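## Task

Shake or nudge the feeder tray until the clear vial contains between 10 and 12 tablets, with no tablet spilled. At the end the tray must rest against its stop and the vial must stand upright directly on the table, staying that way without the robot holding anything in place. Release everything and pull the grippers away afterwards.

## Robot and tools

ROBOT. Two six-joint arms, left_arm and right_arm, each with a two-pad parallel gripper (0 to 50 mm opening) and a fisheye wrist camera: cam_left_wrist and cam_right_wrist, both 616x616. The names do not refer to image sides. Bases in the scene frame: left_arm at (+0.002, +0.445, 0) m, right_arm at (+0.030, -0.321, 0) m, both nearly unrotated about z.

FRAMES. The scene frame has its origin on the table top between the arms, +z up, +x out over the table, left_arm on +y. Reported gripper poses (end_effector_position in m, end_effector_quat_wxyz) and velocities use this frame; printed positions drift a little at long reach. Each gripper has its own axes: fingers point along +z, close along x. end_effector_position is the point between the pads; fingertips extend 17.5 mm past it. A flat block juts about 9 cm along the gripper's -y side and rotates with it, so mind clearance there.

execute_actions(actions). actions is a list of up to 15 actions; each action is a list of up to 15 rows, one row per 1/30 s control step. A short action repeats its last row until 15 steps pass. Every row is one flat list of 18 numbers, all in [-1, 1], covering both arms even if one stays still: left dx, dy, dz, rx, ry, rz, left gripper position, force_limit, speed, then the same nine for the right arm. dx..rz are an offset, in the gripper's own axes, from the gripper pose measured at the start of that action (for a call's first action, the last pose a result reported); every row refers back to that same start, not to the previous row. Scale: 1.0 equals 0.6 m of translation or 180 degrees; rx, ry, rz form one rotation vector. Per control step the target is clipped to within 100 mm and 16 degrees of the current pose, and motion lags commands by about 0.17 s. An empty list just returns state and images.

GRIPPER NUMBERS (absolute, not offsets). position: +1 fully open, about -0.65 pads touching, -1 means close until blocked (use this to grip). force_limit: -1 about 20 N per pad, 0 about 102 N, +1 about 185 N (actual grip can be ~17% higher). speed: -1 is 20 mm/s, 0 is 85, +1 is 150. To leave a gripper unchanged, resend its previous three numbers; zeros are real commands. New force or speed only apply after the position changes by at least 0.01; to grip softer, open first.

move(target, speed, stop_force, blocking). target is one 18-number row as above; pose parts are offsets from the pose in the latest result that showed one, in gripper axes, and finger numbers are sent at once. Each gripper follows a straight path; all paths finish together, lasting 0.5 to 10 s. speed: 0.002 to 0.5 m/s, default 0.25 (rotation up to twice that in rad/s). stop_force: 9 to 40 N, one value for both arms, not allowed in the first 0.2 s; an arm whose wrist sensor feels that much extra resistance along its path ends early, backs up two steps and holds. Use it only with slow, non-rotating moves, and omit it when lifting away from something you press on. blocking=false returns after 0.5 s and cannot be combined with stop_force; check with wait(0) and don't send other motion until it ends. The result adds a move: line with the ending per arm (done, off_target, moving, held, contact, fault) and limits (paced = target clipped, held = some steps blocked, after which the arm may jump fast).



RESULTS. State line per arm, Hand target lines, Joint positions and torques, Wrist force and Wrist torque in the gripper's axes (force points back into the arm when pressing; offsets up to ~4 N, noise ~2.4 N, saturation ~50 N; 'no reading' at start is normal). object_status: 0 moving, 1 blocked while opening, 2 blocked while closing (a grip), 3 reached target or pads met (usually nothing held). position_measured in counts: opening ≈ (250 - counts) x 0.202 mm. execute_actions results also list step positions, with HELD marking steps cut back. 'pose unreachable' means the clearance check altered that arm's command. Camera calibration lines give K and T_world_to_cam.

CAUTIONS. A stiff arm pressed even slightly past contact can fault: torque at a joint's load limit (wrist joints 24.9 N m, others 133) or 150 N external force stops that arm for 10 s. Approach slowly, don't let the arms collide, and avoid long heavy holds (motor heat warnings from 70 °C, brake stop at 85 °C). Jog the tray gently so no tablet spills; never knock anything off the table. Objects may get nudged occasionally. Before finishing, confirm the count, the tray at its stop and the vial upright unsupported, then open the grippers and back away.

Each tool is called after "Call:" in YAML: its name, and indented under it one key for each argument.

## Session

Call:
execute_actions:
  actions: []

Scene clock: 0.00 s.
left_arm: end_effector_position=(+0.4053, +0.4584, +0.1867) position_measured=3 object_status=3 end_effector_quat_wxyz=(+0.000, +0.695, +0.719, -0.000) end_effector_velocity=(-0.001, +0.000, +0.000) end_effector_angular_velocity=(+0.000, +0.002, +0.001) | right_arm: end_effector_position=(+0.2992, -0.2595, +0.3349) position_measured=3 object_status=3 end_effector_quat_wxyz=(-0.042, +0.134, +0.988, -0.069) end_effector_velocity=(+0.001, +0.001, -0.000) end_effector_angular_velocity=(-0.001, +0.001, -0.000)
Joint positions: left_arm=[-0.318 -1.722  2.042 -1.891 -1.571 -0.315] | right_arm=[ 4.083 -1.117 -1.841 -1.915  1.556 -0.503]
Joint velocities: left_arm=[-0.    -0.001  0.     0.003 -0.    -0.001] | right_arm=[-0.    -0.003  0.001  0.001  0.     0.   ]
Joint torques (N m, as the arm reports them, + toward a larger angle): no reading
Wrist force (N, on the end effector, along its own x y z axes, offset not removed): no reading
Wrist torque (N m, same axes, about the end effector's origin, offset not removed): no reading
Hand target (left_arm): +0.405, +0.458, +0.187; +0.000, +0.695, +0.719, -0.000
Hand target (right_arm): +0.299, -0.260, +0.335; -0.042, +0.134, +0.988, -0.069
camera_calibration (this result's frames):
cam_right_wrist: T_world_to_cam=[[-0.960324, 0.275727, 0.0418643, 0.348587], [0.278875, 0.948036, 0.153156, 0.113282], [0.00254033, 0.158754, -0.987315, 0.519099], [0, 0, 0, 1]] pos_world=[0.301846, -0.28592, 0.480571]

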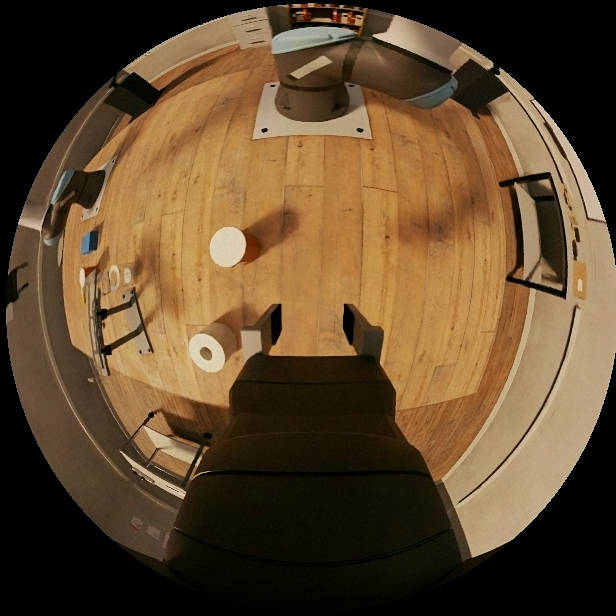

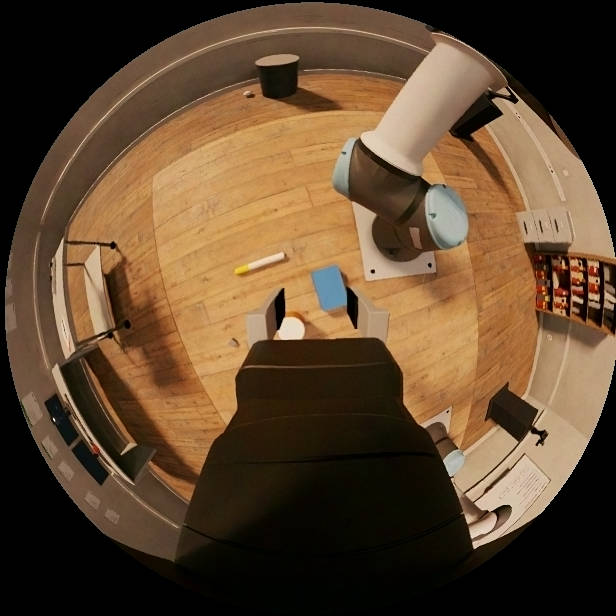

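Similar spot. Go to (0.61,0.057,0.26).

Call:
move:
  target: [-0.68,0.32,-0.12,0,0,-0.045,-0.3,0,0,0,0,0,0,0,0,1,0,0]

Call:
zoom_image:
  camera: "cam_left_wrist"
  region: [190,80,430,320]

Scene clock: 8.97 s.
left_arm: end_effector_position=(+0.6108, +0.0572, +0.2582) position_measured=198 object_status=3 end_effector_quat_wxyz=(+0.000, +0.643, +0.766, -0.000) end_effector_velocity=(+0.002, -0.002, -0.000) end_effector_angular_velocity=(+0.004, +0.004, +0.000) | right_arm: end_effector_position=(+0.2992, -0.2595, +0.3349) position_measured=3 object_status=3 end_effector_quat_wxyz=(-0.042, +0.134, +0.988, -0.069) end_effector_velocity=(-0.000, -0.001, +0.000) end_effector_angular_velocity=(+0.000, -0.001, -0.000)
Joint positions: left_arm=[-0.76  -0.979  0.94  -1.532 -1.572 -0.899] | right_arm=[ 4.083 -1.117 -1.841 -1.915  1.556 -0.503]
Joint velocities: left_arm=[-0.     0.012 -0.02   0.014 -0.    -0.   ] | right_arm=[-0.     0.002 -0.    -0.001 -0.    -0.   ]
Joint torques (N m, as the arm reports them, + toward a larger angle): left_arm=[ -9.31 -41.97 -33.23  -1.48  -1.41  -1.22] | right_arm=[-2.85  3.91 25.85  2.91 -0.14 -0.08]
Wrist force (N, on the end effector, along its own x y z axes, offset not removed): left_arm=[-1.4 0.5 -0.1] | right_arm=[-2.9 1.6 -2.2]
Wrist torque (N m, same axes, about the end effector's origin, offset not removed): left_arm=[0.06 0.26 0.04] | right_arm=[0.14 0.37 0.12]
Hand target (left_arm): +0.611, +0.057, +0.258; -0.000, +0.643, +0.766, -0.000
Hand target (right_arm): +0.299, -0.260, +0.335; -0.042, +0.134, +0.988, -0.069
Off the commanded pose (left_arm): 0.001 m, 0 deg.
Off the commanded pose (right_arm): 0.000 m, 0 deg.
move: done
camera_calibration (this result's frames):
cam_left_wrist: T_world_to_cam=[[-0.185574, 0.982627, -0.00251219, 0.0620992], [0.956832, 0.181284, 0.227174, -0.638714], [0.223683, 0.039754, -0.973851, 0.264252], [0, 0, 0, 1]] pos_world=[0.563558, 0.0442631, 0.402597]
cam_right_wrist: T_world_to_cam=[[-0.960324, 0.275727, 0.0418643, 0.348587], [0.278875, 0.948036, 0.153156, 0.113282], [0.00254041, 0.158754, -0.987315, 0.519099], [0, 0, 0, 1]] pos_world=[0.301846, -0.28592, 0.480571]

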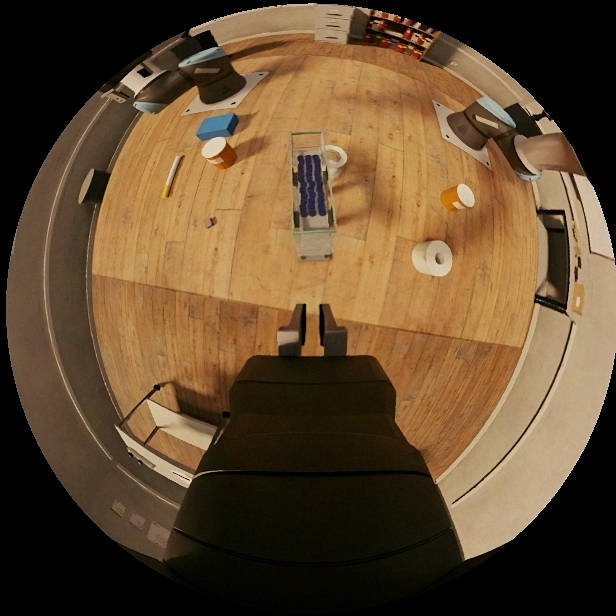

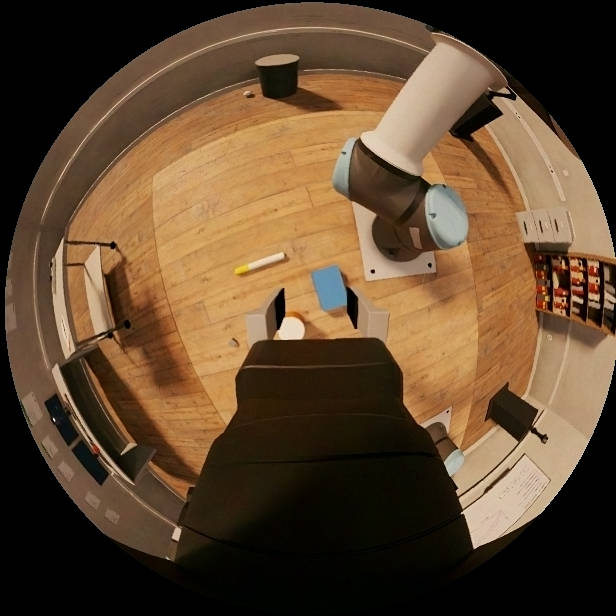

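Region (190, 80, 430, 320) of cam_left_wrist's 616x616 image, scaled by 2.100, with more detail than that image has.

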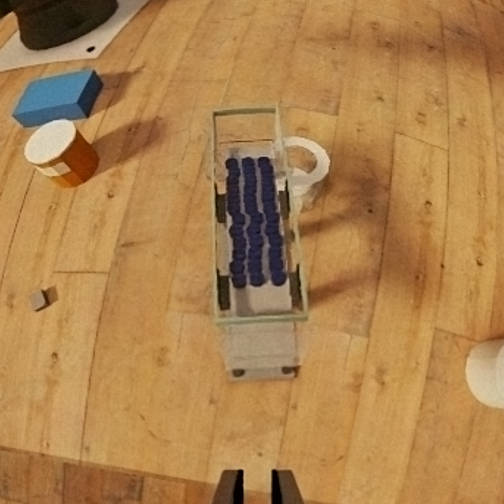

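Call:
move:
  target: [0.04,-0.27,0,0,0,0,-0.3,0,0,0,0,0,0,0,0,1,0,0]

Call:
zoom_image:
  camera: "cam_left_wrist"
  region: [210,160,410,360]

Scene clock: 14.63 s.
left_arm: end_effector_position=(+0.4474, +0.0526, +0.2583) position_measured=198 object_status=3 end_effector_quat_wxyz=(+0.000, +0.643, +0.766, -0.001) end_effector_velocity=(-0.002, -0.000, +0.001) end_effector_angular_velocity=(-0.003, -0.003, +0.000) | right_arm: end_effector_position=(+0.2992, -0.2595, +0.3349) position_measured=3 object_status=3 end_effector_quat_wxyz=(-0.042, +0.134, +0.988, -0.069) end_effector_velocity=(+0.000, -0.000, +0.000) end_effector_angular_velocity=(+0.001, -0.001, -0.001)
Joint positions: left_arm=[-0.945 -1.32   1.431 -1.682 -1.572 -1.084] | right_arm=[ 4.083 -1.117 -1.841 -1.915  1.556 -0.503]
Joint velocities: left_arm=[-0.004 -0.007  0.008 -0.005  0.001 -0.004] | right_arm=[-0.001  0.     0.     0.001 -0.    -0.   ]
Joint torques (N m, as the arm reports them, + toward a larger angle): left_arm=[ -9.88 -49.92 -16.61  -4.24   1.34  -1.39] | right_arm=[-2.88  3.97 25.66  2.81 -0.09 -0.16]
Wrist force (N, on the end effector, along its own x y z axes, offset not removed): left_arm=[-1.0 -2.5 0.2] | right_arm=[-1.2 1.6 -1.3]
Wrist torque (N m, same axes, about the end effector's origin, offset not removed): left_arm=[-0.45 0.20 0.02] | right_arm=[0.16 0.14 0.18]
Hand target (left_arm): +0.447, +0.053, +0.258; +0.000, +0.643, +0.766, -0.001
Hand target (right_arm): +0.299, -0.260, +0.335; -0.042, +0.134, +0.988, -0.069
Off the commanded pose (left_arm): 0.000 m, 0 deg.
Off the commanded pose (right_arm): 0.000 m, 0 deg.
move: done
camera_calibration (this result's frames):
cam_left_wrist: T_world_to_cam=[[-0.185526, 0.982636, -0.00240723, 0.0362611], [0.95694, 0.181229, 0.226764, -0.481434], [0.223263, 0.0397669, -0.973947, 0.301322], [0, 0, 0, 1]] pos_world=[0.400156, 0.0396358, 0.402731]
cam_right_wrist: T_world_to_cam=[[-0.960324, 0.275727, 0.0418642, 0.348587], [0.278875, 0.948036, 0.153156, 0.113282], [0.0025404, 0.158754, -0.987315, 0.519099], [0, 0, 0, 1]] pos_world=[0.301846, -0.28592, 0.480571]

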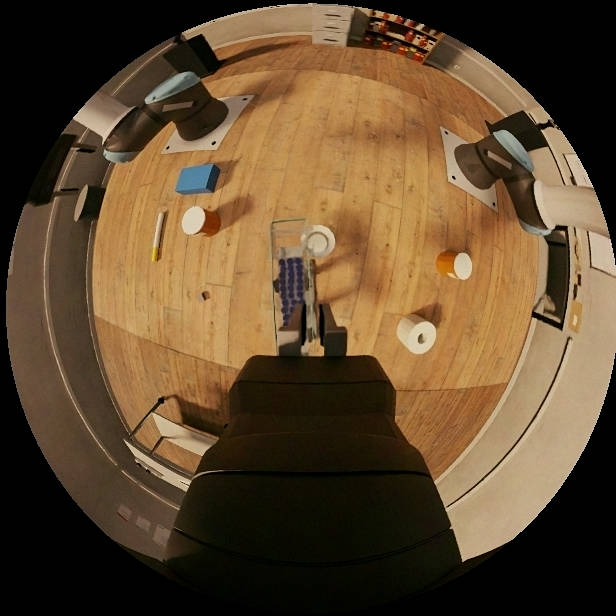

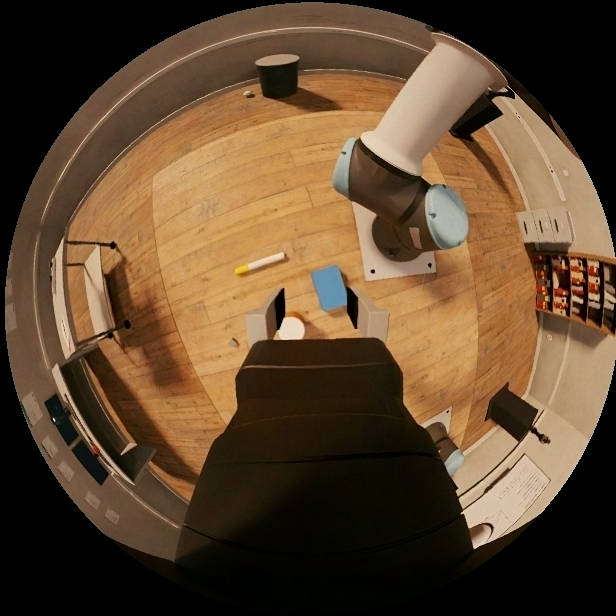

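Region (210, 160, 410, 360) of cam_left_wrist's 616x616 image, scaled by 2.520, with more detail than that image has.

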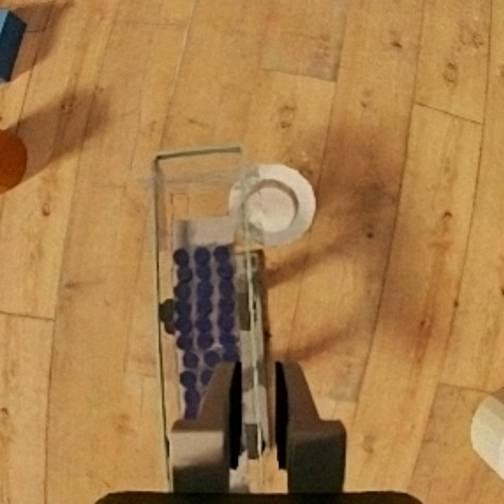

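Call:
move:
  target: [-0.3,0,0.1,0,0,0,-0.3,0,0,0,0,0,0,0,0,1,0,0]

Call:
zoom_image:
  camera: "cam_left_wrist"
  region: [330,140,530,360]

Scene clock: 21.27 s.
left_arm: end_effector_position=(+0.4785, -0.1244, +0.1983) position_measured=198 object_status=3 end_effector_quat_wxyz=(+0.000, +0.643, +0.766, -0.001) end_effector_velocity=(+0.001, -0.002, +0.000) end_effector_angular_velocity=(+0.000, +0.000, -0.001) | right_arm: end_effector_position=(+0.2992, -0.2595, +0.3349) position_measured=3 object_status=3 end_effector_quat_wxyz=(-0.042, +0.134, +0.988, -0.069) end_effector_velocity=(+0.000, -0.000, +0.000) end_effector_angular_velocity=(+0.001, -0.001, -0.001)
Joint positions: left_arm=[-1.057 -0.933  1.018 -1.656 -1.572 -1.196] | right_arm=[ 4.083 -1.117 -1.841 -1.915  1.556 -0.503]
Joint velocities: left_arm=[-0.001  0.006 -0.011  0.005  0.     0.   ] | right_arm=[-0.     0.001  0.001  0.    -0.     0.   ]
Joint torques (N m, as the arm reports them, + toward a larger angle): left_arm=[ -9.45 -42.76 -30.99  -1.6   -1.32  -1.06] | right_arm=[-3.2   4.29 26.63  2.78 -0.14 -0.03]
Wrist force (N, on the end effector, along its own x y z axes, offset not removed): left_arm=[0.6 -2.3 0.9] | right_arm=[-1.5 1.0 0.6]
Wrist torque (N m, same axes, about the end effector's origin, offset not removed): left_arm=[-0.43 -0.04 -0.07] | right_arm=[0.06 0.09 0.16]
Hand target (left_arm): +0.479, -0.125, +0.198; +0.000, +0.643, +0.766, -0.001
Hand target (right_arm): +0.299, -0.260, +0.335; -0.042, +0.134, +0.988, -0.069
Off the commanded pose (left_arm): 0.000 m, 0 deg.
Off the commanded pose (right_arm): 0.000 m, 0 deg.
move: done
camera_calibration (this result's frames):
cam_left_wrist: T_world_to_cam=[[-0.185537, 0.982634, -0.00264229, 0.215897], [0.956936, 0.181294, 0.226731, -0.465554], [0.223272, 0.0395384, -0.973954, 0.242926], [0, 0, 0, 1]] pos_world=[0.431324, -0.13735, 0.342725]
cam_right_wrist: T_world_to_cam=[[-0.960324, 0.275727, 0.0418643, 0.348587], [0.278875, 0.948036, 0.153156, 0.113282], [0.00254031, 0.158754, -0.987315, 0.519099], [0, 0, 0, 1]] pos_world=[0.301846, -0.28592, 0.480571]

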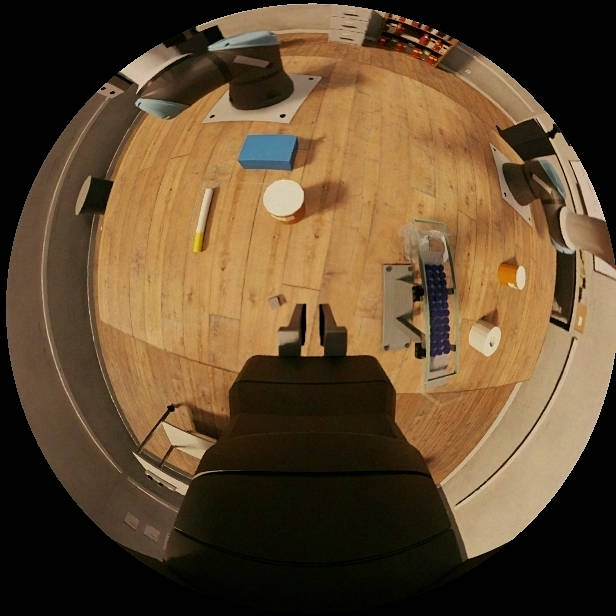

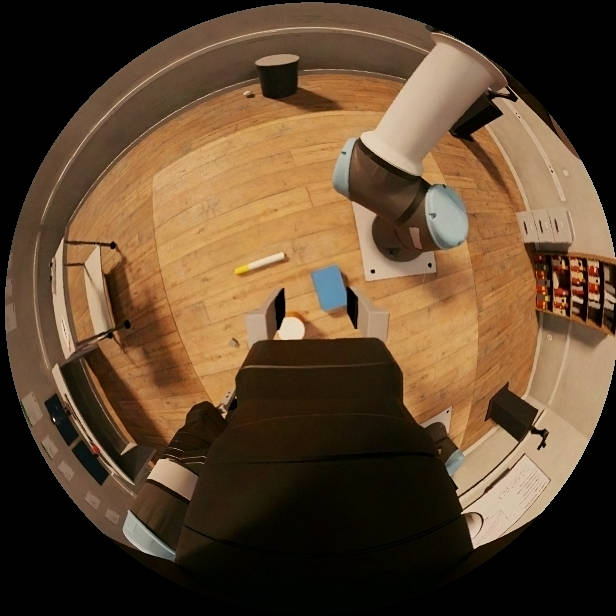

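Region (330, 140, 530, 360) of cam_left_wrist's 616x616 image, scaled by 2.291, with more detail than that image has; it fills the left 458 columns of this view, and the rest is white.

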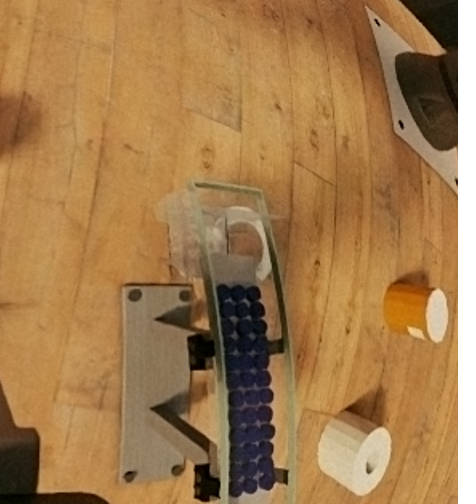

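Call:
move:
  target: [0,0,-0.085,0,0,0,1,0,0,0,0,0,0,0,0,1,0,0]

Call:
move:
  target: [0.567,-0.1,0,0,0,-0.444,1,0,0,0,0,0,0,0,0,1,0,0]

Call:
move:
  target: [0,-0.1,0.33,0.39,0,0,1,0,0,0,0,0,0,0,0,1,0,0]

Scene clock: 39.40 s.
left_arm: end_effector_position=(+0.4785, -0.1244, +0.2491) position_measured=3 object_status=3 end_effector_quat_wxyz=(+0.000, +0.643, +0.766, -0.001) end_effector_velocity=(+0.000, -0.000, +0.001) end_effector_angular_velocity=(+0.002, +0.002, +0.000) | right_arm: end_effector_position=(+0.2992, -0.2595, +0.3349) position_measured=3 object_status=3 end_effector_quat_wxyz=(-0.042, +0.134, +0.988, -0.069) end_effector_velocity=(+0.000, +0.000, -0.000) end_effector_angular_velocity=(-0.000, +0.001, -0.001)
Joint positions: left_arm=[-1.057 -0.937  0.894 -1.529 -1.572 -1.196] | right_arm=[ 4.083 -1.117 -1.841 -1.915  1.556 -0.503]
Joint velocities: left_arm=[ 0.     0.003 -0.009  0.009 -0.001  0.   ] | right_arm=[-0.001 -0.002 -0.     0.001  0.    -0.   ]
Joint torques (N m, as the arm reports them, + toward a larger angle): left_arm=[  8.99 -40.86 -31.09  -1.5   -1.31   1.29] | right_arm=[-3.21  4.23 26.23  2.89 -0.15 -0.06]
Wrist force (N, on the end effector, along its own x y z axes, offset not removed): left_arm=[2.3 -2.3 -1.0] | right_arm=[-3.7 -0.4 0.6]
Wrist torque (N m, same axes, about the end effector's origin, offset not removed): left_arm=[-0.31 -0.30 -0.10] | right_arm=[-0.22 0.43 0.19]
Hand target (left_arm): +0.479, -0.124, +0.249; +0.000, +0.643, +0.766, -0.001
Hand target (right_arm): +0.299, -0.260, +0.335; -0.042, +0.134, +0.988, -0.069
Off the commanded pose (left_arm): 0.000 m, 0 deg.
Off the commanded pose (right_arm): 0.000 m, 0 deg.
move: done
camera_calibration (this result's frames):
cam_left_wrist: T_world_to_cam=[[-0.18549, 0.982642, -0.0028439, 0.216072], [0.956904, 0.181288, 0.22687, -0.477076], [0.223447, 0.0393607, -0.973921, 0.292298], [0, 0, 0, 1]] pos_world=[0.431282, -0.137338, 0.393523]
cam_right_wrist: T_world_to_cam=[[-0.960324, 0.275727, 0.0418641, 0.348587], [0.278875, 0.948036, 0.153156, 0.113282], [0.00254052, 0.158754, -0.987315, 0.519099], [0, 0, 0, 1]] pos_world=[0.301846, -0.28592, 0.480571]

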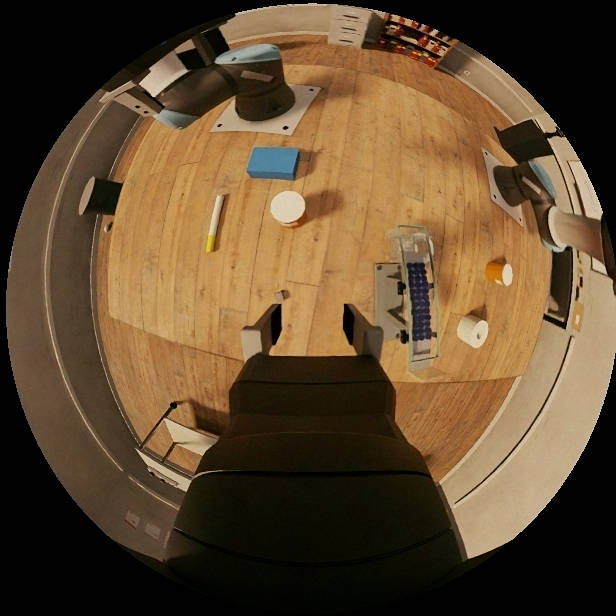

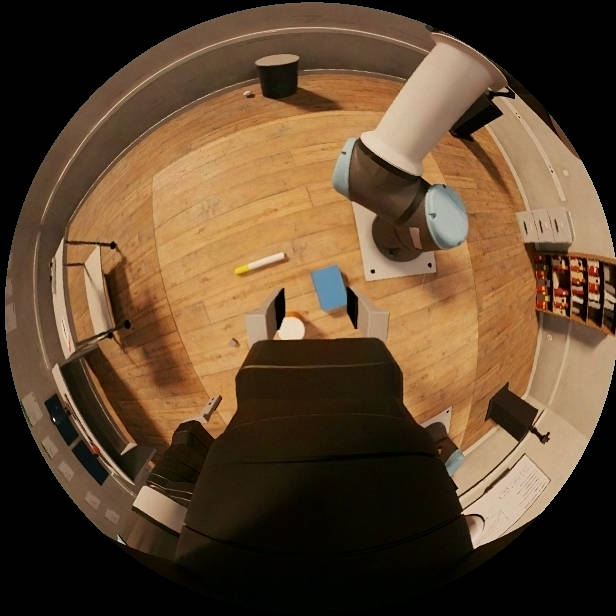

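Scene clock: 42.77 s.
left_arm: end_effector_position=(+0.3603, +0.1999, +0.2492) position_measured=3 object_status=3 end_effector_quat_wxyz=(-0.000, +0.001, +1.000, -0.001) end_effector_velocity=(-0.001, +0.002, +0.000) end_effector_angular_velocity=(-0.000, -0.001, +0.008) | right_arm: end_effector_position=(+0.2992, -0.2595, +0.3349) position_measured=3 object_status=3 end_effector_quat_wxyz=(-0.042, +0.134, +0.988, -0.069) end_effector_velocity=(-0.000, -0.001, -0.000) end_effector_angular_velocity=(-0.002, +0.001, -0.001)
Joint positions: left_arm=[-0.907 -1.781  1.926 -1.716 -1.572 -2.44 ] | right_arm=[ 4.083 -1.117 -1.841 -1.915  1.556 -0.503]
Joint velocities: left_arm=[ 0.001 -0.006  0.004  0.001  0.    -0.007] | right_arm=[-0.001  0.    -0.    -0.002 -0.    -0.   ]
Joint torques (N m, as the arm reports them, + toward a larger angle): left_arm=[  9.17 -26.23 -17.25  -1.54   1.37  -0.85] | right_arm=[-3.96  4.05 25.75  2.98 -0.24 -0.15]
Wrist force (N, on the end effector, along its own x y z axes, offset not removed): left_arm=[0.3 -2.3 -2.0] | right_arm=[-0.9 -0.3 -0.8]
Wrist torque (N m, same axes, about the end effector's origin, offset not removed): left_arm=[-0.54 0.00 0.05] | right_arm=[-0.26 -0.05 0.12]
Hand target (left_arm): +0.360, +0.200, +0.249; -0.000, +0.001, +1.000, -0.001
Hand target (right_arm): +0.299, -0.260, +0.335; -0.042, +0.134, +0.988, -0.069
Off the commanded pose (left_arm): 0.001 m, 0 deg.
Off the commanded pose (right_arm): 0.000 m, 0 deg.
move: done
camera_calibration (this result's frames):
cam_left_wrist: T_world_to_cam=[[-0.999952, -0.00975141, -0.00120695, 0.36685], [-0.00977159, 0.974014, 0.226276, -0.232783], [-0.00103092, 0.226276, -0.974063, 0.349545], [0, 0, 0, 1]] pos_world=[0.364918, 0.151217, 0.393594]
cam_right_wrist: T_world_to_cam=[[-0.960324, 0.275727, 0.0418642, 0.348587], [0.278875, 0.948036, 0.153156, 0.113282], [0.00254045, 0.158754, -0.987315, 0.519099], [0, 0, 0, 1]] pos_world=[0.301846, -0.28592, 0.480571]

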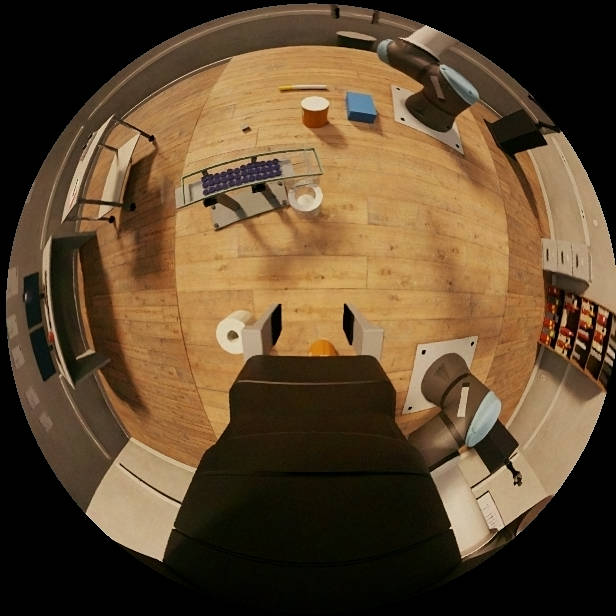

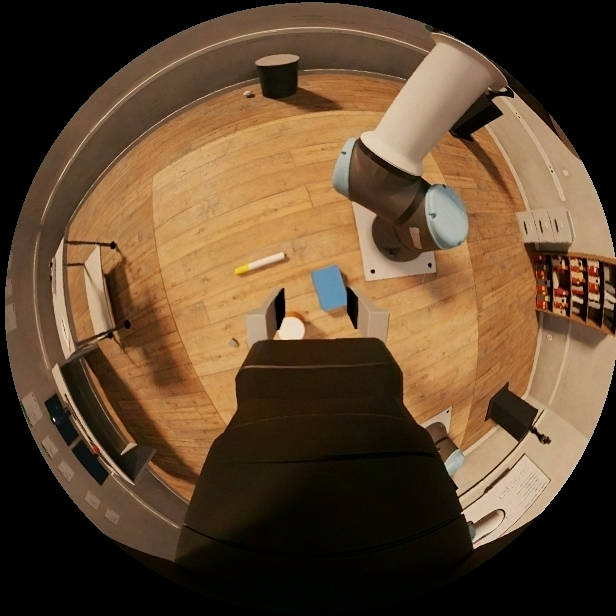

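Scene clock: 55.40 s.
left_arm: end_effector_position=(+0.3569, +0.1443, +0.0588) position_measured=3 object_status=3 end_effector_quat_wxyz=(-0.014, +0.015, +0.842, -0.540) end_effector_velocity=(-0.000, -0.000, -0.000) end_effector_angular_velocity=(+0.001, +0.002, -0.000) | right_arm: end_effector_position=(+0.2992, -0.2595, +0.3349) position_measured=3 object_status=3 end_effector_quat_wxyz=(-0.042, +0.134, +0.988, -0.069) end_effector_velocity=(-0.000, +0.000, +0.000) end_effector_angular_velocity=(+0.001, -0.001, +0.001)
Joint positions: left_arm=[-0.521 -0.822  2.439 -3.937 -2.535 -2.426] | right_arm=[ 4.083 -1.117 -1.841 -1.915  1.556 -0.503]
Joint velocities: left_arm=[-0.    -0.    -0.     0.002 -0.     0.   ] | right_arm=[ 0.001  0.001  0.    -0.     0.    -0.   ]
Joint torques (N m, as the arm reports them, + toward a larger angle): left_arm=[ -0.33 -32.52  -1.28  -1.74  -1.17   0.14] | right_arm=[-4.61  4.43 26.08  2.96 -0.38 -0.06]
Wrist force (N, on the end effector, along its own x y z axes, offset not removed): left_arm=[-4.0 -31.4 -3.7] | right_arm=[-2.2 -0.9 0.9]
Wrist torque (N m, same axes, about the end effector's origin, offset not removed): left_arm=[-5.62 0.75 -0.09] | right_arm=[-0.21 0.11 0.12]
Hand target (left_arm): +0.357, +0.144, +0.059; -0.014, +0.015, +0.842, -0.539
Hand target (right_arm): +0.299, -0.260, +0.335; -0.042, +0.134, +0.988, -0.069
Off the commanded pose (left_arm): 0.009 m, 5 deg.
Off the commanded pose (right_arm): 0.000 m, 0 deg.
FORCE FAULT: contact force on the left arm reached its limit, and that arm stopped for 10 seconds. The contact can be on any part of that arm, not only on its tool. That time counts as 19 of the actions that you can send in this scene. That arm's remaining commands of this call were not run. That arm holds still and accepts commands again. Move the arm away from the contact; if what it grips holds it there, let go first. Pushing or pulling that hard again can fault the arm again.
move: fault (left_arm)
camera_calibration (this result's frames):
cam_left_wrist: T_world_to_cam=[[-0.999252, 0.0342486, 0.0179503, 0.355002], [0.00683197, 0.613294, -0.789825, -0.0297232], [-0.0380592, -0.789112, -0.61307, 0.315174], [0, 0, 0, 1]] pos_world=[0.366935, 0.254778, 0.163375]
cam_right_wrist: T_world_to_cam=[[-0.960324, 0.275727, 0.0418643, 0.348587], [0.278875, 0.948036, 0.153156, 0.113282], [0.00254033, 0.158754, -0.987315, 0.519099], [0, 0, 0, 1]] pos_world=[0.301846, -0.28592, 0.480571]

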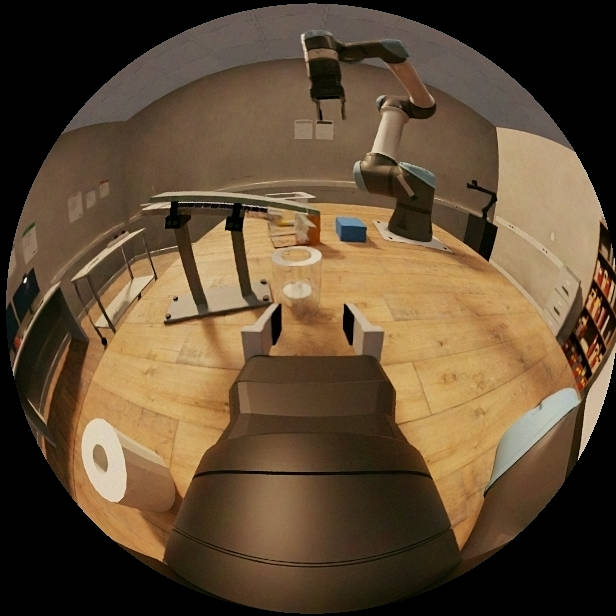

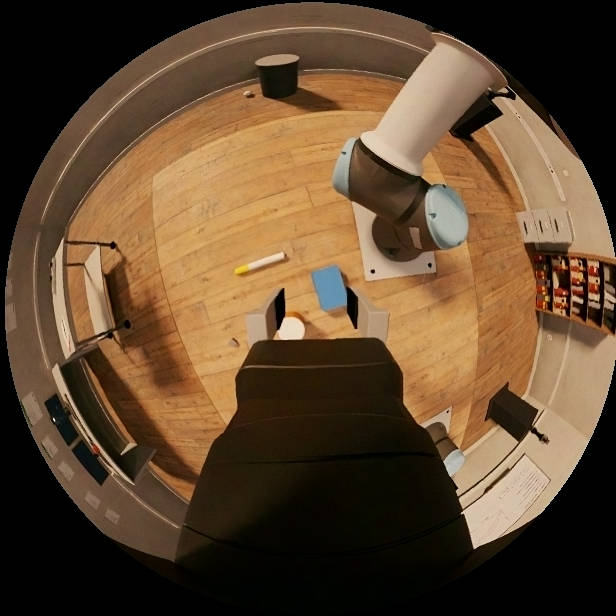

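Call:
move:
  target: [0,0,0,-0.113,0,0,0.2,0,0,0,0,0,0,0,0,1,0,0]
  speed: 0.1

Call:
move:
  target: [-0.035,-0.006,0.05,0,0,0,0.2,0,0,0,0,0,0,0,0,1,0,0]
  speed: 0.05

Call:
zoom_image:
  camera: "cam_left_wrist"
  region: [180,100,440,360]

Scene clock: 72.47 s.
left_arm: end_effector_position=(+0.3570, +0.1442, +0.0588) position_measured=123 object_status=3 end_effector_quat_wxyz=(-0.011, +0.017, +0.923, -0.383) end_effector_velocity=(+0.000, -0.000, +0.000) end_effector_angular_velocity=(+0.016, +0.002, -0.001) | right_arm: end_effector_position=(+0.2992, -0.2595, +0.3349) position_measured=3 object_status=3 end_effector_quat_wxyz=(-0.042, +0.134, +0.988, -0.069) end_effector_velocity=(+0.000, -0.000, +0.000) end_effector_angular_velocity=(-0.001, +0.000, -0.000)
Joint positions: left_arm=[-0.639 -1.217  2.486 -3.326 -2.217 -2.303] | right_arm=[ 4.083 -1.117 -1.841 -1.915  1.556 -0.503]
Joint velocities: left_arm=[-0.005 -0.015 -0.004  0.03   0.013  0.002] | right_arm=[-0.    -0.001  0.001 -0.    -0.    -0.   ]
Joint torques (N m, as the arm reports them, + toward a larger angle): left_arm=[ -8.87 -37.75 -15.41  -2.03  -0.17   0.98] | right_arm=[-4.47  3.84 26.2   2.84 -0.3  -0.03]
Wrist force (N, on the end effector, along its own x y z axes, offset not removed): left_arm=[-0.4 -3.0 -0.8] | right_arm=[-2.5 -0.7 -0.9]
Wrist torque (N m, same axes, about the end effector's origin, offset not removed): left_arm=[-0.64 0.09 0.00] | right_arm=[-0.25 0.19 0.16]
Hand target (left_arm): +0.357, +0.144, +0.059; -0.011, +0.018, +0.924, -0.383
Hand target (right_arm): +0.299, -0.260, +0.335; -0.042, +0.134, +0.988, -0.069
Off the commanded pose (left_arm): 0.000 m, 0 deg.
Off the commanded pose (right_arm): 0.000 m, 0 deg.
move: done
camera_calibration (this result's frames):
cam_left_wrist: T_world_to_cam=[[-0.999405, 0.0310117, 0.0150988, 0.355771], [0.0183309, 0.848354, -0.529111, -0.0830034], [-0.0292178, -0.52852, -0.848418, 0.288223], [0, 0, 0, 1]] pos_world=[0.365502, 0.211715, 0.195244]
cam_right_wrist: T_world_to_cam=[[-0.960324, 0.275727, 0.0418644, 0.348587], [0.278875, 0.948036, 0.153156, 0.113282], [0.00254023, 0.158754, -0.987315, 0.519099], [0, 0, 0, 1]] pos_world=[0.301846, -0.28592, 0.480571]

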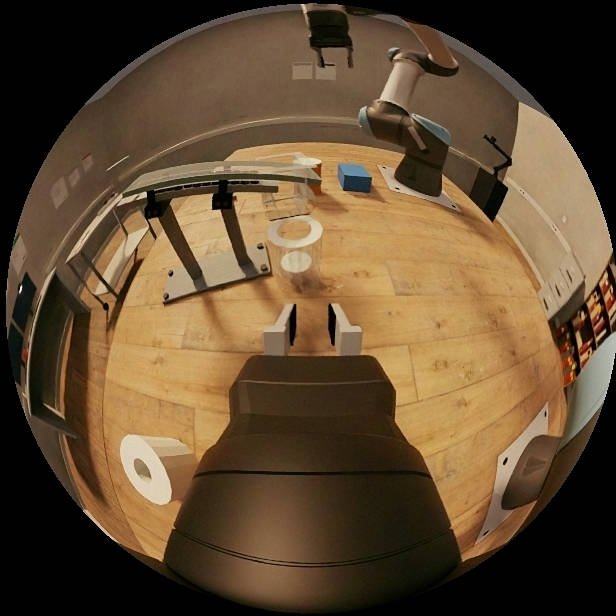

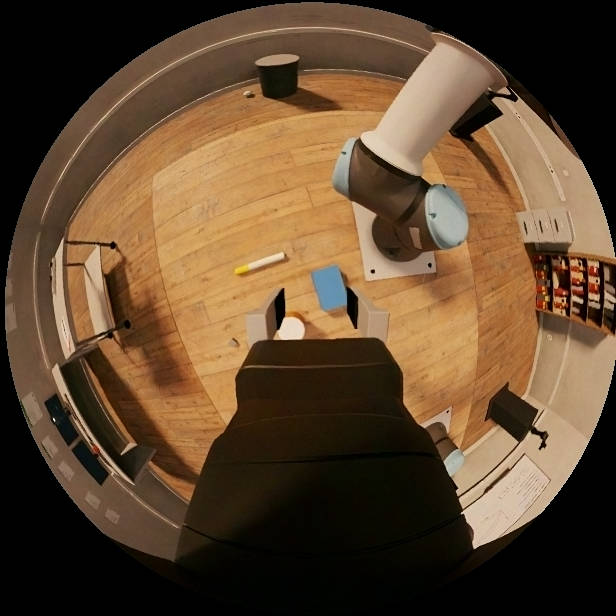

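Scene clock: 73.60 s.
left_arm: end_effector_position=(+0.3767, +0.1198, +0.0401) position_measured=123 object_status=3 end_effector_quat_wxyz=(-0.011, +0.017, +0.923, -0.383) end_effector_velocity=(+0.001, -0.002, -0.002) end_effector_angular_velocity=(+0.000, +0.000, -0.000) | right_arm: end_effector_position=(+0.2992, -0.2595, +0.3349) position_measured=3 object_status=3 end_effector_quat_wxyz=(-0.042, +0.134, +0.988, -0.069) end_effector_velocity=(+0.000, -0.001, +0.000) end_effector_angular_velocity=(-0.001, -0.001, -0.001)
Joint positions: left_arm=[-0.663 -1.117  2.416 -3.372 -2.206 -2.328] | right_arm=[ 4.083 -1.117 -1.841 -1.915  1.556 -0.503]
Joint velocities: left_arm=[-0.002  0.007 -0.005 -0.003  0.001 -0.002] | right_arm=[-0.001  0.001 -0.    -0.001 -0.001 -0.   ]
Joint torques (N m, as the arm reports them, + toward a larger angle): left_arm=[ -9.08 -15.17 -13.28  -4.87  -0.1   -1.16] | right_arm=[-4.53  3.98 25.62  2.96 -0.27 -0.15]
Wrist force (N, on the end effector, along its own x y z axes, offset not removed): left_arm=[-2.1 -1.5 -0.8] | right_arm=[-2.4 1.6 0.1]
Wrist torque (N m, same axes, about the end effector's origin, offset not removed): left_arm=[-0.41 0.29 -0.02] | right_arm=[0.06 0.15 0.27]
Hand target (left_arm): +0.377, +0.120, +0.040; -0.011, +0.017, +0.923, -0.383
Hand target (right_arm): +0.299, -0.260, +0.335; -0.042, +0.134, +0.988, -0.069
Off the commanded pose (left_arm): 0.000 m, 0 deg.
Off the commanded pose (right_arm): 0.000 m, 0 deg.
move: done
camera_calibration (this result's frames):
cam_left_wrist: T_world_to_cam=[[-0.999404, 0.0310311, 0.0151234, 0.37649], [0.0183345, 0.848358, -0.529105, -0.0725532], [-0.0292488, -0.528513, -0.848421, 0.260069], [0, 0, 0, 1]] pos_world=[0.385203, 0.187318, 0.176566]
cam_right_wrist: T_world_to_cam=[[-0.960324, 0.275727, 0.0418643, 0.348587], [0.278875, 0.948036, 0.153156, 0.113282], [0.00254043, 0.158755, -0.987315, 0.519099], [0, 0, 0, 1]] pos_world=[0.301846, -0.28592, 0.480571]

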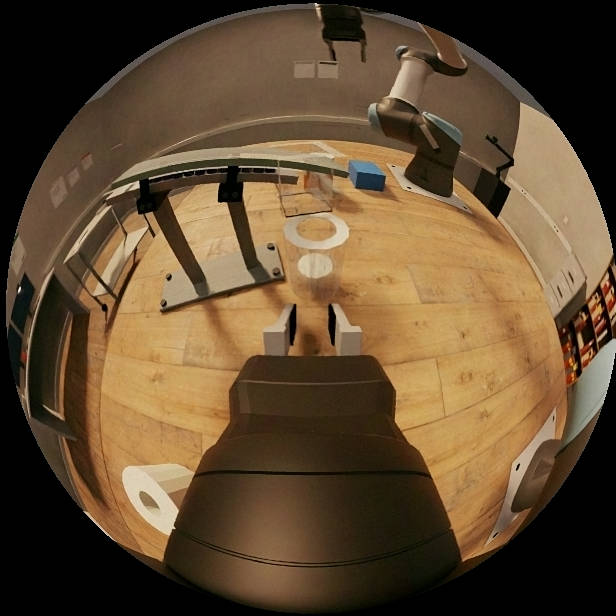

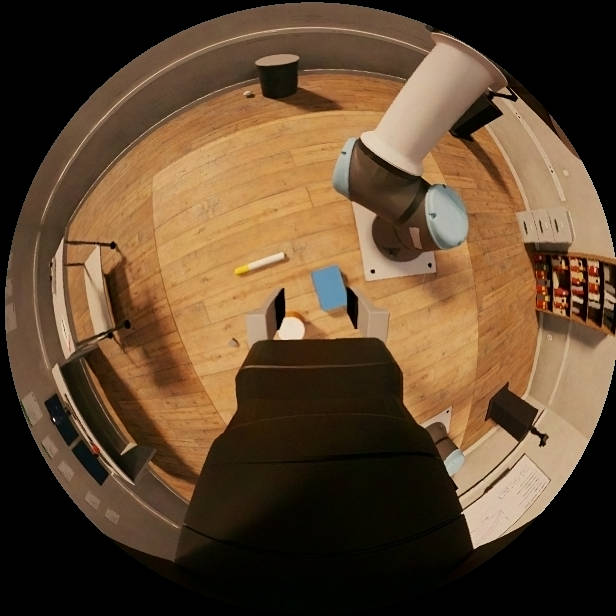

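Region (180, 100, 440, 360) of cam_left_wrist's 616x616 image, scaled by 1.938, with more detail than that image has.

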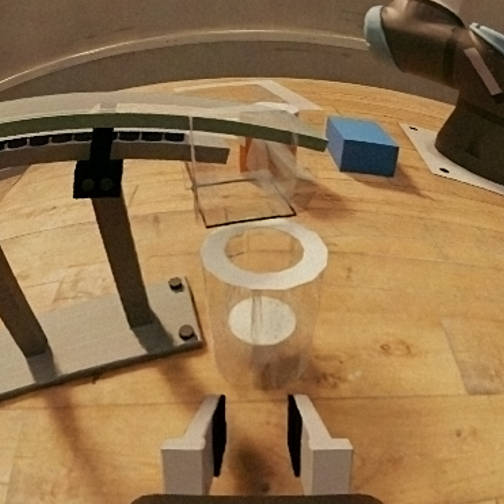

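Call:
move:
  target: [0.004,-0.03,0.03,0,0,0,0.2,0,0,0,0,0,0,0,0,1,0,0]
  speed: 0.03

Call:
move:
  target: [-0.02,-0.045,0.045,0,0,0,0.2,0,0,0,0,0,0,0,0,1,0,0]
  speed: 0.015
  stop_force: 10

Call:
zoom_image:
  camera: "cam_left_wrist"
  region: [180,100,440,360]

Scene clock: 85.60 s.
left_arm: end_effector_position=(+0.3733, +0.0947, +0.0402) position_measured=123 object_status=3 end_effector_quat_wxyz=(-0.011, +0.017, +0.923, -0.383) end_effector_velocity=(-0.000, -0.002, +0.000) end_effector_angular_velocity=(-0.000, -0.000, +0.001) | right_arm: end_effector_position=(+0.2992, -0.2595, +0.3349) position_measured=3 object_status=3 end_effector_quat_wxyz=(-0.042, +0.134, +0.988, -0.069) end_effector_velocity=(+0.000, -0.000, +0.000) end_effector_angular_velocity=(+0.000, -0.002, -0.000)
Joint positions: left_arm=[-0.72  -1.101  2.398 -3.406 -2.177 -2.39 ] | right_arm=[ 4.083 -1.117 -1.841 -1.915  1.556 -0.503]
Joint velocities: left_arm=[-0.004  0.001 -0.001 -0.004  0.003 -0.006] | right_arm=[-0.001  0.     0.001  0.    -0.001 -0.   ]
Joint torques (N m, as the arm reports them, + toward a larger angle): left_arm=[ -9.39 -18.37 -15.72  -4.83   0.35  -1.08] | right_arm=[-5.16  4.26 26.37  2.94 -0.19 -0.05]
Wrist force (N, on the end effector, along its own x y z axes, offset not removed): left_arm=[1.8 -1.7 0.9] | right_arm=[-2.3 -0.2 0.5]
Wrist torque (N m, same axes, about the end effector's origin, offset not removed): left_arm=[-0.38 -0.29 -0.11] | right_arm=[-0.20 0.29 0.12]
Hand target (left_arm): +0.373, +0.094, +0.040; -0.011, +0.017, +0.923, -0.383
Hand target (right_arm): +0.299, -0.260, +0.335; -0.042, +0.134, +0.988, -0.069
Off the commanded pose (left_arm): 0.000 m, 0 deg.
Off the commanded pose (right_arm): 0.000 m, 0 deg.
move: done
camera_calibration (this result's frames):
cam_left_wrist: T_world_to_cam=[[-0.999402, 0.0310778, 0.0151922, 0.373861], [0.0183366, 0.848336, -0.529141, -0.0511552], [-0.0293326, -0.528545, -0.848398, 0.24678], [0, 0, 0, 1]] pos_world=[0.381813, 0.162213, 0.17662]
cam_right_wrist: T_world_to_cam=[[-0.960324, 0.275727, 0.0418642, 0.348587], [0.278875, 0.948036, 0.153156, 0.113282], [0.00254045, 0.158755, -0.987315, 0.519099], [0, 0, 0, 1]] pos_world=[0.301846, -0.28592, 0.480571]

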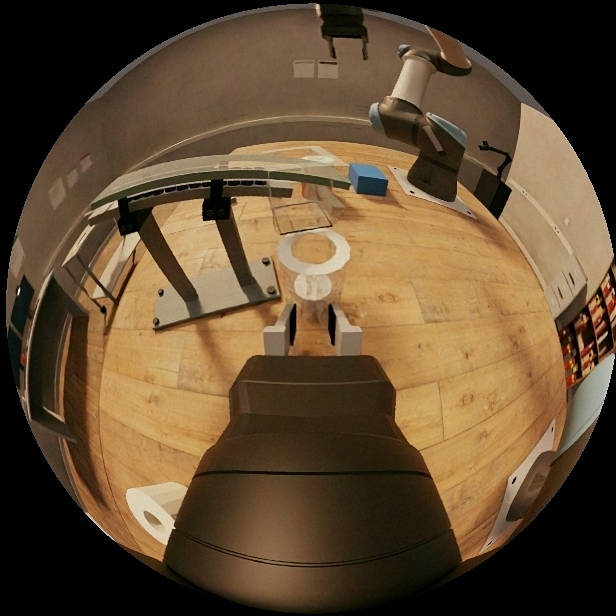

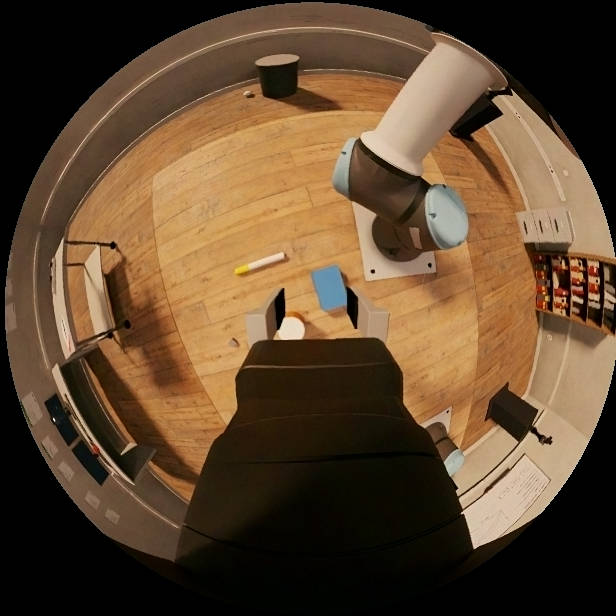

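Scene clock: 88.53 s.
left_arm: end_effector_position=(+0.3837, +0.0563, +0.0401) position_measured=123 object_status=3 end_effector_quat_wxyz=(-0.011, +0.017, +0.923, -0.383) end_effector_velocity=(+0.001, -0.003, -0.000) end_effector_angular_velocity=(+0.000, +0.000, -0.001) | right_arm: end_effector_position=(+0.2992, -0.2595, +0.3349) position_measured=3 object_status=3 end_effector_quat_wxyz=(-0.042, +0.134, +0.988, -0.069) end_effector_velocity=(-0.000, +0.000, +0.000) end_effector_angular_velocity=(+0.000, +0.001, +0.001)
Joint positions: left_arm=[-0.776 -1.066  2.326 -3.401 -2.148 -2.447] | right_arm=[ 4.083 -1.117 -1.841 -1.915  1.556 -0.503]
Joint velocities: left_arm=[-0.004  0.002 -0.005  0.002  0.002 -0.003] | right_arm=[ 0.001  0.    -0.    -0.     0.     0.   ]
Joint torques (N m, as the arm reports them, + toward a larger angle): left_arm=[-10.34 -20.9  -14.98  -2.2   -0.08  -1.15] | right_arm=[-4.74  4.08 26.43  3.02 -0.25 -0.2 ]
Wrist force (N, on the end effector, along its own x y z axes, offset not removed): left_arm=[0.9 -2.5 -0.8] | right_arm=[-1.5 1.7 -0.2]
Wrist torque (N m, same axes, about the end effector's origin, offset not removed): left_arm=[-0.52 -0.21 -0.10] | right_arm=[0.26 0.06 0.13]
Hand target (left_arm): +0.384, +0.056, +0.040; -0.011, +0.017, +0.923, -0.383
Hand target (right_arm): +0.299, -0.260, +0.335; -0.042, +0.134, +0.988, -0.069
Off the commanded pose (left_arm): 0.000 m, 0 deg.
Off the commanded pose (right_arm): 0.000 m, 0 deg.
move: done
camera_calibration (this result's frames):
cam_left_wrist: T_world_to_cam=[[-0.9994, 0.0310936, 0.0152431, 0.385412], [0.0183218, 0.848314, -0.529177, -0.0188294], [-0.0293849, -0.52858, -0.848375, 0.226779], [0, 0, 0, 1]] pos_world=[0.39219, 0.12386, 0.176555]
cam_right_wrist: T_world_to_cam=[[-0.960324, 0.275727, 0.0418642, 0.348587], [0.278875, 0.948036, 0.153156, 0.113282], [0.0025404, 0.158754, -0.987315, 0.519099], [0, 0, 0, 1]] pos_world=[0.301846, -0.28592, 0.480571]

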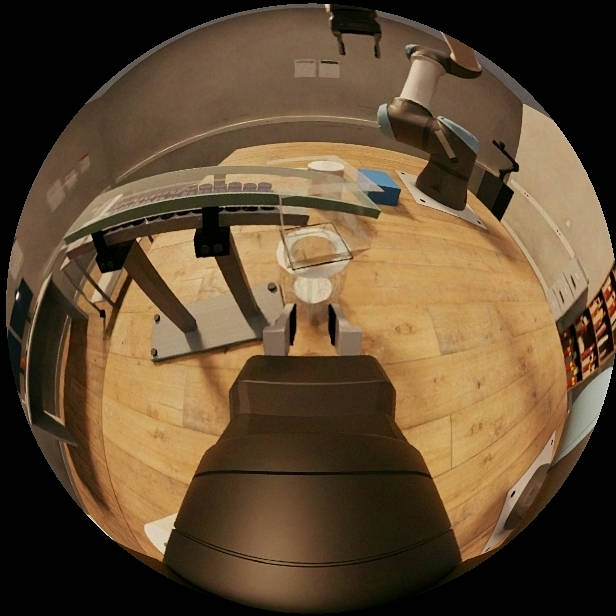

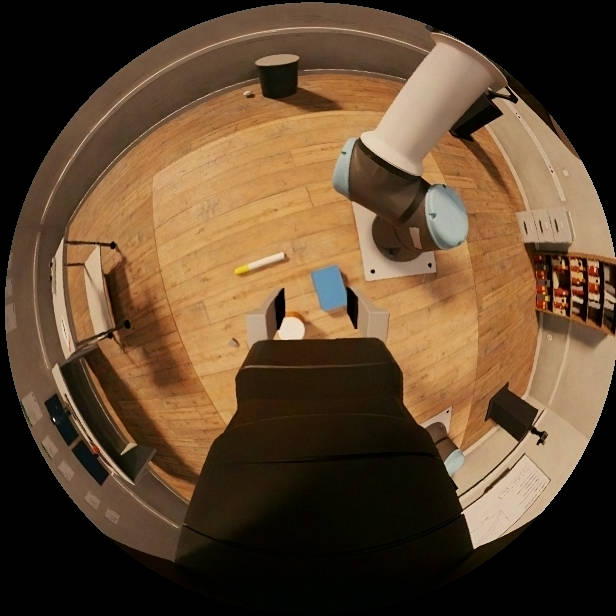

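Region (180, 100, 440, 360) of cam_left_wrist's 616x616 image, scaled by 1.938, with more detail than that image has.

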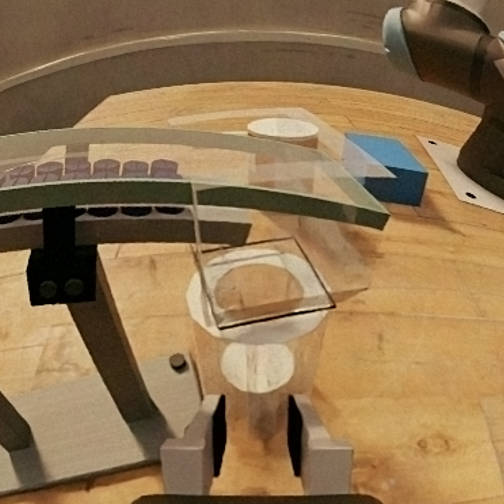

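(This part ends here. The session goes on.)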